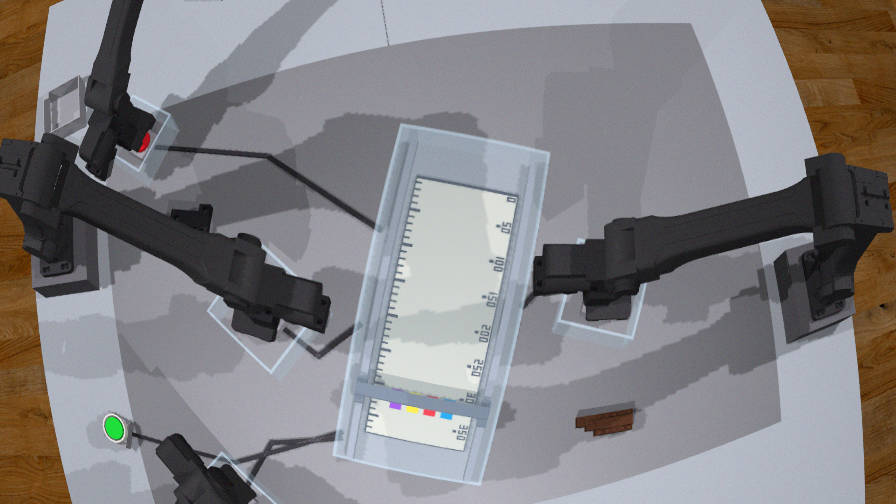

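Scene clock: 149.50 s.
Joint torques (N m, as the arm reports them, + toward a larger angle): arm1=[-0.09 -8.59  5.03  1.02  0.1  -0.07] | arm2=[-0.02 -9.55  4.31  1.83 -0.05 -0.14] | arm3=[ 0.95 -6.94  5.65  1.21 -0.13 -0.11] | arm4=[ 0.99 -8.11  4.83  1.39  0.05 -0.18]
Motor temperatures (°C, as the motors report them): arm1=[26 26 31 25 26 26] | arm2=[27 30 30 28 28 26] | arm3=[24 30 32 24 27 25] | arm4=[28 29 34 27 28 28]
arm1.joint_positions: joint1_rad=-0.213 joint2_rad=+1.807 joint3_rad=+0.968 joint4_rad=-0.750 joint5_rad=-0.002 joint6_rad=+0.007 gripper_m=+0.001
arm1.joint_status: all done
arm1.hand: x=+0.2323 y=-0.0811 z=+0.7625 quat_wxyz=(+0.000, -0.995, +0.098, -0.007) (m; scene frame)
arm2.joint_positions: joint1_rad=-0.552 joint2_rad=+1.734 joint3_rad=+0.975 joint4_rad=-0.812 joint5_rad=-0.001 joint6_rad=+0.010 gripper_m=+0.000
arm2.joint_status: all done
arm2.hand: x=-0.4583 y=+0.2971 z=+0.7779 quat_wxyz=(-0.002, -0.884, -0.467, +0.000) (m; scene frame)
arm3.joint_positions: joint1_rad=-0.352 joint2_rad=+1.808 joint3_rad=+1.055 joint4_rad=-0.798 joint5_rad=+0.002 joint6_rad=+0.014 gripper_m=+0.001
arm3.joint_status: all done
arm3.hand: x=-0.2275 y=-0.0295 z=+0.7777 quat_wxyz=(-0.005, -0.203, -0.979, +0.005) (m; scene frame)
arm4.joint_positions: joint1_rad=+0.548 joint2_rad=+1.648 joint3_rad=+0.948 joint4_rad=-0.867 joint5_rad=+0.001 joint6_rad=+0.009 gripper_m=+0.001
arm4.joint_status: all done
arm4.hand: x=-0.3666 y=-0.3102 z=+0.7641 quat_wxyz=(+0.000, +0.881, -0.474, -0.003) (m; scene frame)
wait: 1.00 s; at rest by 0.27 s
pictures: arm1_cam_wrist, arm2_cam_wrist, arm3_cam_wrist, arm4_cam_wrist, cam_sheet
camera_calibration (this result's frames):
arm1_cam_wrist: T_world_to_cam=[[0.192455, 0.981289, 0.00580062, 0.0273946], [0.791649, -0.15875, 0.589992, -0.639064], [0.579873, -0.108955, -0.807388, 0.594288], [0, 0, 0, 1]] pos_world=[0.156031, -0.0635827, 0.856705]
arm2_cam_wrist: T_world_to_cam=[[-0.819684, 0.572772, 0.00706129, -0.550874], [0.469966, 0.66541, 0.579968, -0.42443], [0.327491, 0.478709, -0.814609, 0.763257], [0, 0, 0, 1]] pos_world=[-0.502034, 0.232567, 0.871802]
arm3_cam_wrist: T_world_to_cam=[[-0.412141, -0.911044, 0.0117588, -0.134221], [-0.740672, 0.342528, 0.577997, -0.60603], [-0.530608, 0.229507, -0.815954, 0.643314], [0, 0, 0, 1]] pos_world=[-0.162839, -0.0623448, 0.876777]
arm4_cam_wrist: T_world_to_cam=[[0.827997, 0.560723, -0.00316367, 0.479704], [0.451616, -0.663518, 0.596478, -0.493058], [0.33236, -0.495311, -0.802623, 0.702954], [0, 0, 0, 1]] pos_world=[-0.408154, -0.247953, 0.859823]
Images, in order (width x height): arm1_cam_wrist 896x504, arm2_cam_wrist 896x504, arm3_cam_wrist 896x504, arm4_cam_wrist 896x504, cam_sheet 896x504.

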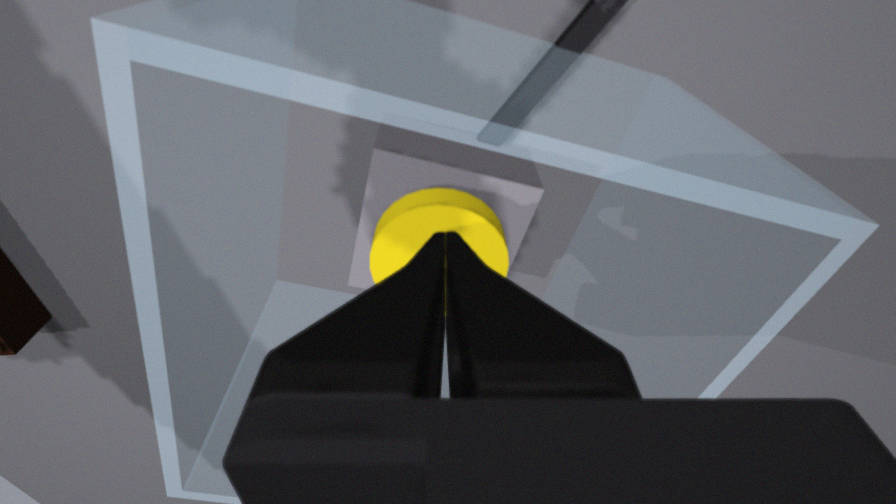

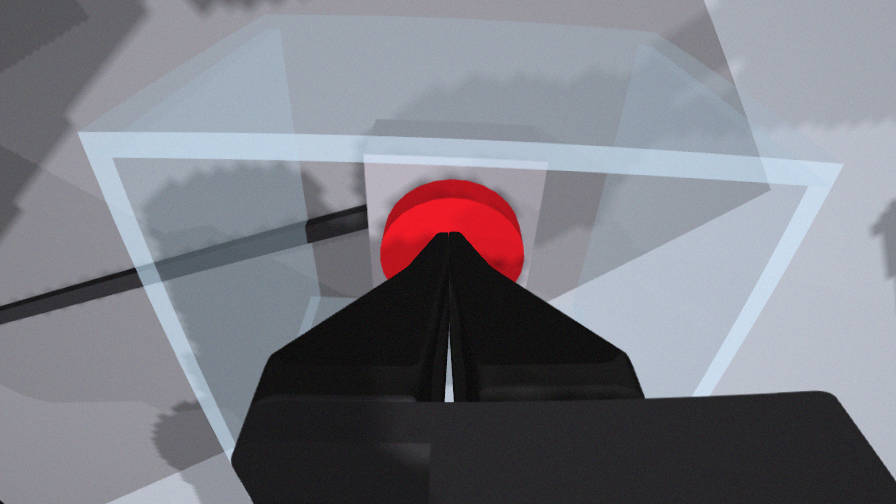

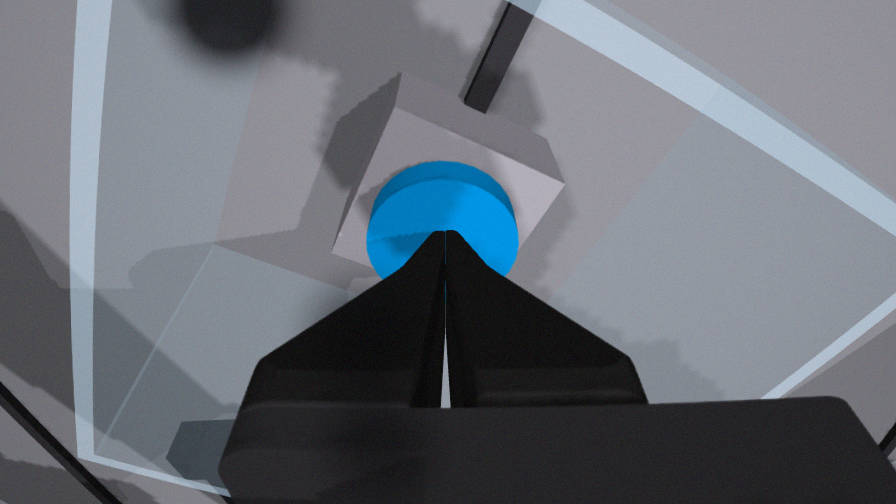

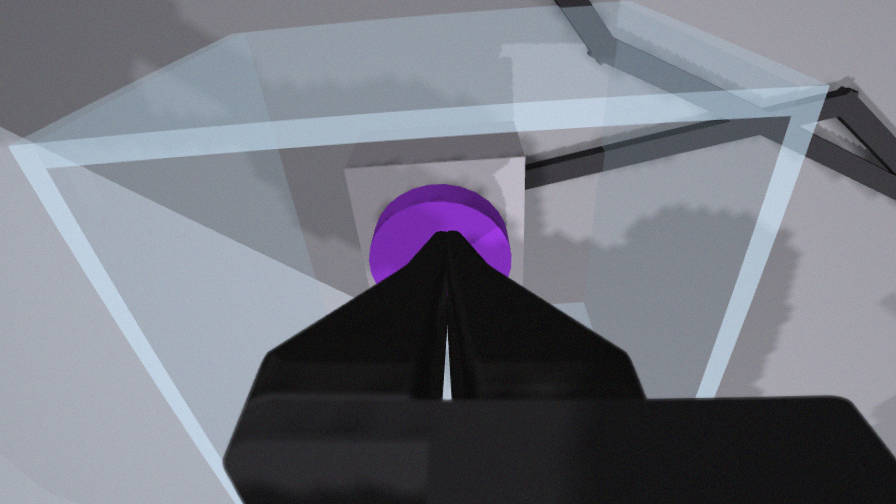

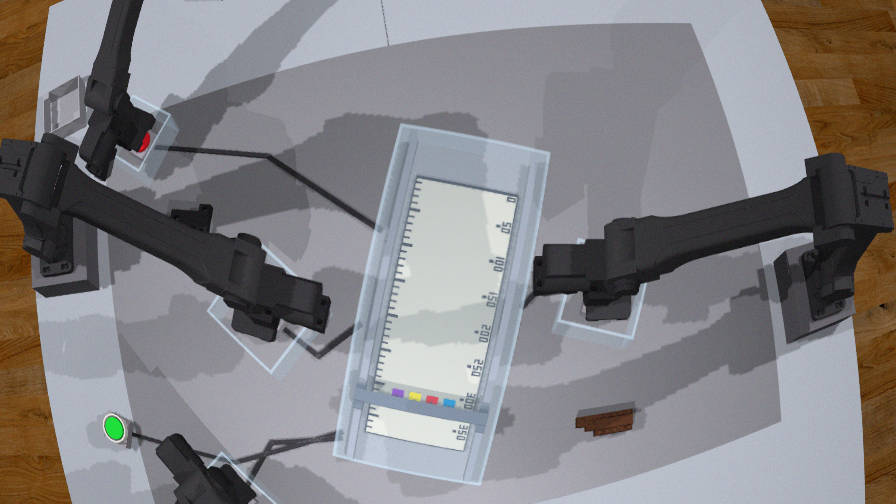

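Scene clock: 150.47 s.
Joint torques (N m, as the arm reports them, + toward a larger angle): arm1=[ -0.06 -10.97   8.08   0.23   0.1   -0.07] | arm2=[ -0.07 -13.67   7.66   0.11  -0.05  -0.14] | arm3=[  0.82 -12.9    9.89   0.31  -0.12  -0.13] | arm4=[  0.94 -10.51   8.67   0.38   0.05  -0.17]
Motor temperatures (°C, as the motors report them): arm1=[26 26 31 25 26 26] | arm2=[27 30 30 28 28 26] | arm3=[24 30 32 24 27 25] | arm4=[28 29 34 27 28 28]
arm1.joint_positions: joint1_rad=-0.213 joint2_rad=+1.702 joint3_rad=+0.968 joint4_rad=-0.809 joint5_rad=-0.002 joint6_rad=+0.007 gripper_m=+0.001
arm1.joint_status: all done
arm1.hand: x=+0.2307 y=-0.0809 z=+0.8049 quat_wxyz=(+0.002, -0.995, +0.098, +0.015) (m; scene frame)
arm2.joint_positions: joint1_rad=-0.552 joint2_rad=+1.661 joint3_rad=+0.979 joint4_rad=-0.874 joint5_rad=-0.001 joint6_rad=+0.010 gripper_m=+0.000
arm2.joint_status: all done
arm2.hand: x=-0.4563 y=+0.3002 z=+0.8086 quat_wxyz=(-0.005, -0.884, -0.467, +0.006) (m; scene frame)
arm3.joint_positions: joint1_rad=-0.352 joint2_rad=+1.758 joint3_rad=+1.066 joint4_rad=-0.868 joint5_rad=+0.002 joint6_rad=+0.014 gripper_m=+0.001
arm3.joint_status: all done
arm3.hand: x=-0.2318 y=-0.0276 z=+0.8023 quat_wxyz=(+0.000, -0.203, -0.979, +0.004) (m; scene frame)
arm4.joint_positions: joint1_rad=+0.548 joint2_rad=+1.544 joint3_rad=+0.957 joint4_rad=-0.970 joint5_rad=+0.001 joint6_rad=+0.009 gripper_m=+0.001
arm4.joint_status: all done
arm4.hand: x=-0.3606 y=-0.3187 z=+0.8070 quat_wxyz=(-0.002, +0.881, -0.474, -0.008) (m; scene frame)
pictures: cam_sheet
Images, in order (width x height): cam_sheet 896x504.

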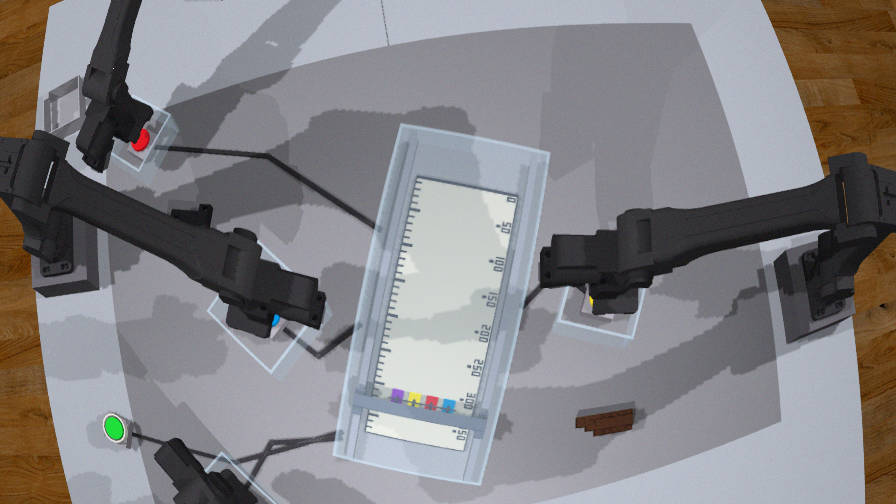

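Scene clock: 154.47 s.
Joint torques (N m, as the arm reports them, + toward a larger angle): arm1=[ -0.11 -11.44   8.06   0.24   0.1   -0.07] | arm2=[ -0.07 -13.83   7.6    0.1   -0.05  -0.15] | arm3=[  1.01 -12.89   9.8    0.06  -0.09  -0.13] | arm4=[  0.89 -10.47   8.6    0.42   0.05  -0.16]
Motor temperatures (°C, as the motors report them): arm1=[26 26 31 25 26 26] | arm2=[27 30 30 28 28 26] | arm3=[24 30 33 24 27 25] | arm4=[28 29 34 27 28 28]
arm1.joint_positions: joint1_rad=-0.213 joint2_rad=+1.702 joint3_rad=+0.968 joint4_rad=-0.809 joint5_rad=-0.002 joint6_rad=+0.007 gripper_m=+0.001
arm1.joint_status: all done
arm1.hand: x=+0.2307 y=-0.0809 z=+0.8049 quat_wxyz=(+0.002, -0.995, +0.098, +0.015) (m; scene frame)
arm2.joint_positions: joint1_rad=-0.552 joint2_rad=+1.661 joint3_rad=+0.979 joint4_rad=-0.874 joint5_rad=-0.001 joint6_rad=+0.010 gripper_m=+0.000
arm2.joint_status: all done
arm2.hand: x=-0.4563 y=+0.3002 z=+0.8086 quat_wxyz=(-0.005, -0.884, -0.467, +0.006) (m; scene frame)
arm3.joint_positions: joint1_rad=-0.352 joint2_rad=+1.758 joint3_rad=+1.066 joint4_rad=-0.868 joint5_rad=+0.002 joint6_rad=+0.014 gripper_m=+0.001
arm3.joint_status: all done
arm3.hand: x=-0.2318 y=-0.0276 z=+0.8023 quat_wxyz=(+0.000, -0.203, -0.979, +0.004) (m; scene frame)
arm4.joint_positions: joint1_rad=+0.548 joint2_rad=+1.544 joint3_rad=+0.957 joint4_rad=-0.970 joint5_rad=+0.001 joint6_rad=+0.009 gripper_m=+0.001
arm4.joint_status: all done
arm4.hand: x=-0.3606 y=-0.3187 z=+0.8070 quat_wxyz=(-0.002, +0.881, -0.474, -0.008) (m; scene frame)
wait: 4.00 s; at rest by 0.27 s
pictures: arm1_cam_wrist, arm2_cam_wrist, arm3_cam_wrist, arm4_cam_wrist, cam_sheet
camera_calibration (this result's frames):
arm1_cam_wrist: T_world_to_cam=[[0.192578, 0.981266, 0.00559905, 0.0274126], [0.817149, -0.163523, 0.552745, -0.639058], [0.543306, -0.101872, -0.833331, 0.659423], [0, 0, 0, 1]] pos_world=[0.158658, -0.0642236, 0.902601]
arm2_cam_wrist: T_world_to_cam=[[-0.819605, 0.572889, 0.00675687, -0.550987], [0.47486, 0.672667, 0.567474, -0.435043], [0.320554, 0.468313, -0.823364, 0.793163], [0, 0, 0, 1]] pos_world=[-0.499259, 0.236844, 0.90366]
arm3_cam_wrist: T_world_to_cam=[[-0.412073, -0.911071, 0.0120497, -0.134754], [-0.735329, 0.340337, 0.586056, -0.629287], [-0.53804, 0.232637, -0.810181, 0.654377], [0, 0, 0, 1]] pos_world=[-0.16618, -0.0608332, 0.900585]
arm4_cam_wrist: T_world_to_cam=[[0.828008, 0.560707, -0.00313294, 0.479635], [0.455487, -0.669348, 0.586945, -0.519811], [0.327007, -0.487423, -0.809621, 0.737427], [0, 0, 0, 1]] pos_world=[-0.401518, -0.257431, 0.903639]
Images, in order (width x height): arm1_cam_wrist 896x504, arm2_cam_wrist 896x504, arm3_cam_wrist 896x504, arm4_cam_wrist 896x504, cam_sheet 896x504.

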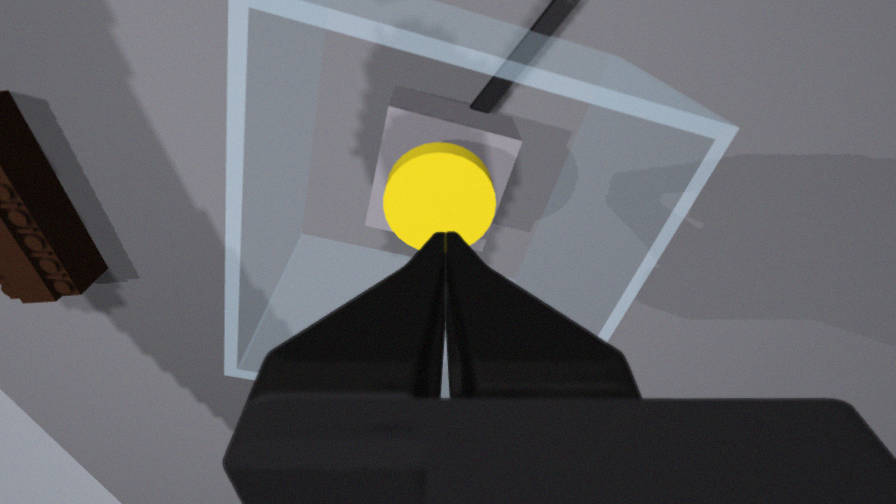

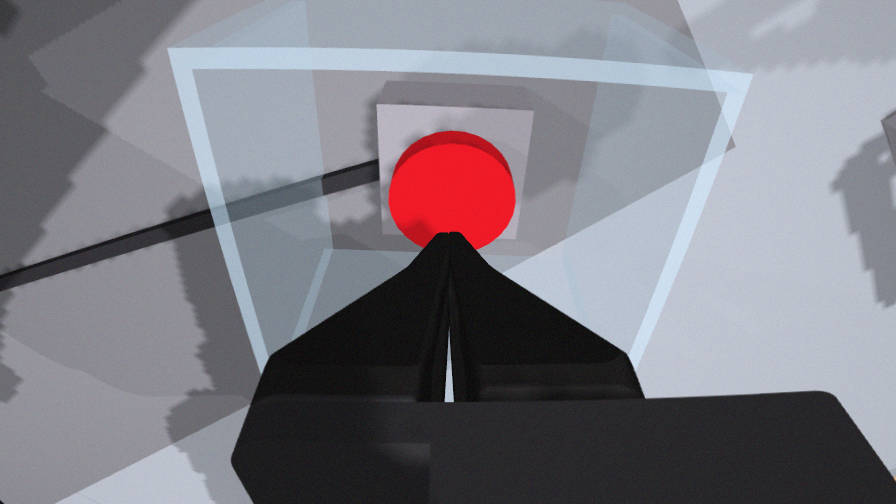

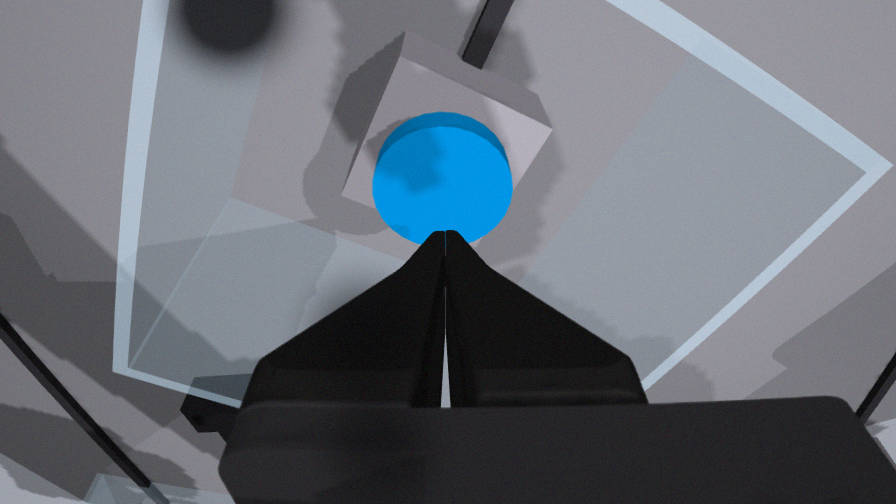

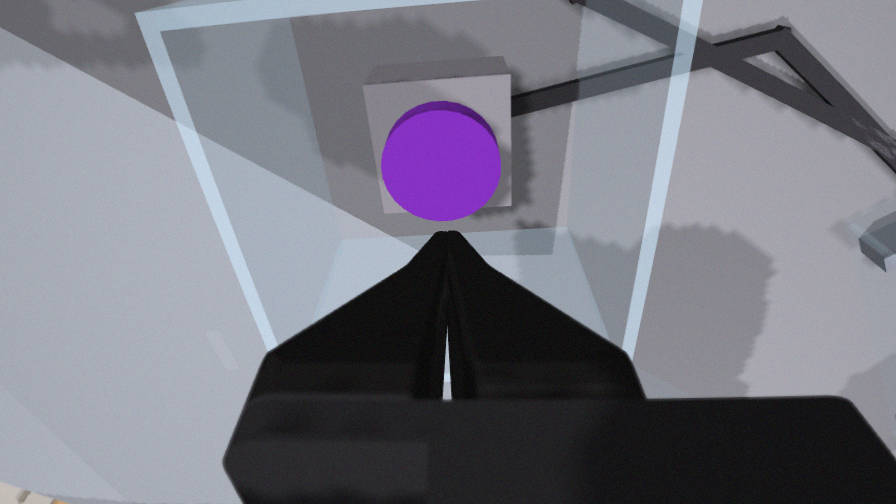

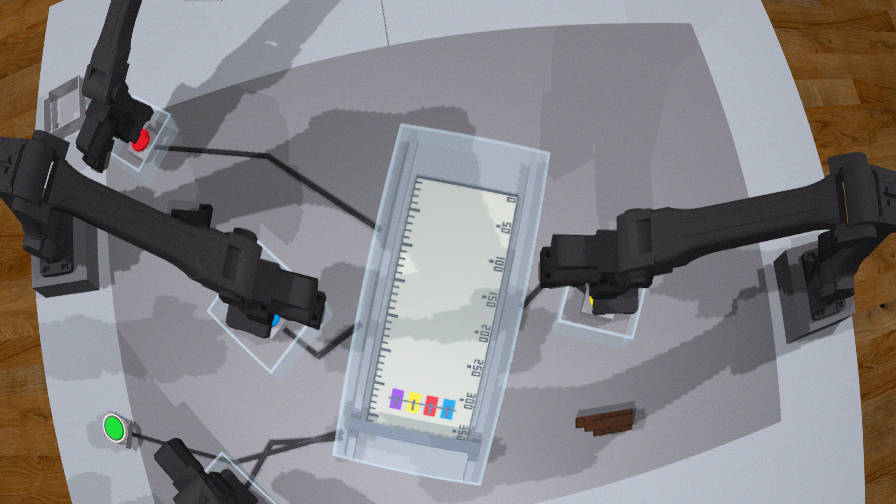

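Region (355, 340, 495, 450) of cam_sheet's 896x504 image, scaled by 3.600, with more detail than that image has; it fills the top 396 rows of this view, and the rest is white.

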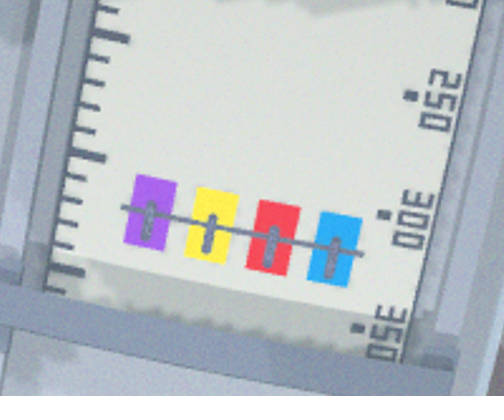

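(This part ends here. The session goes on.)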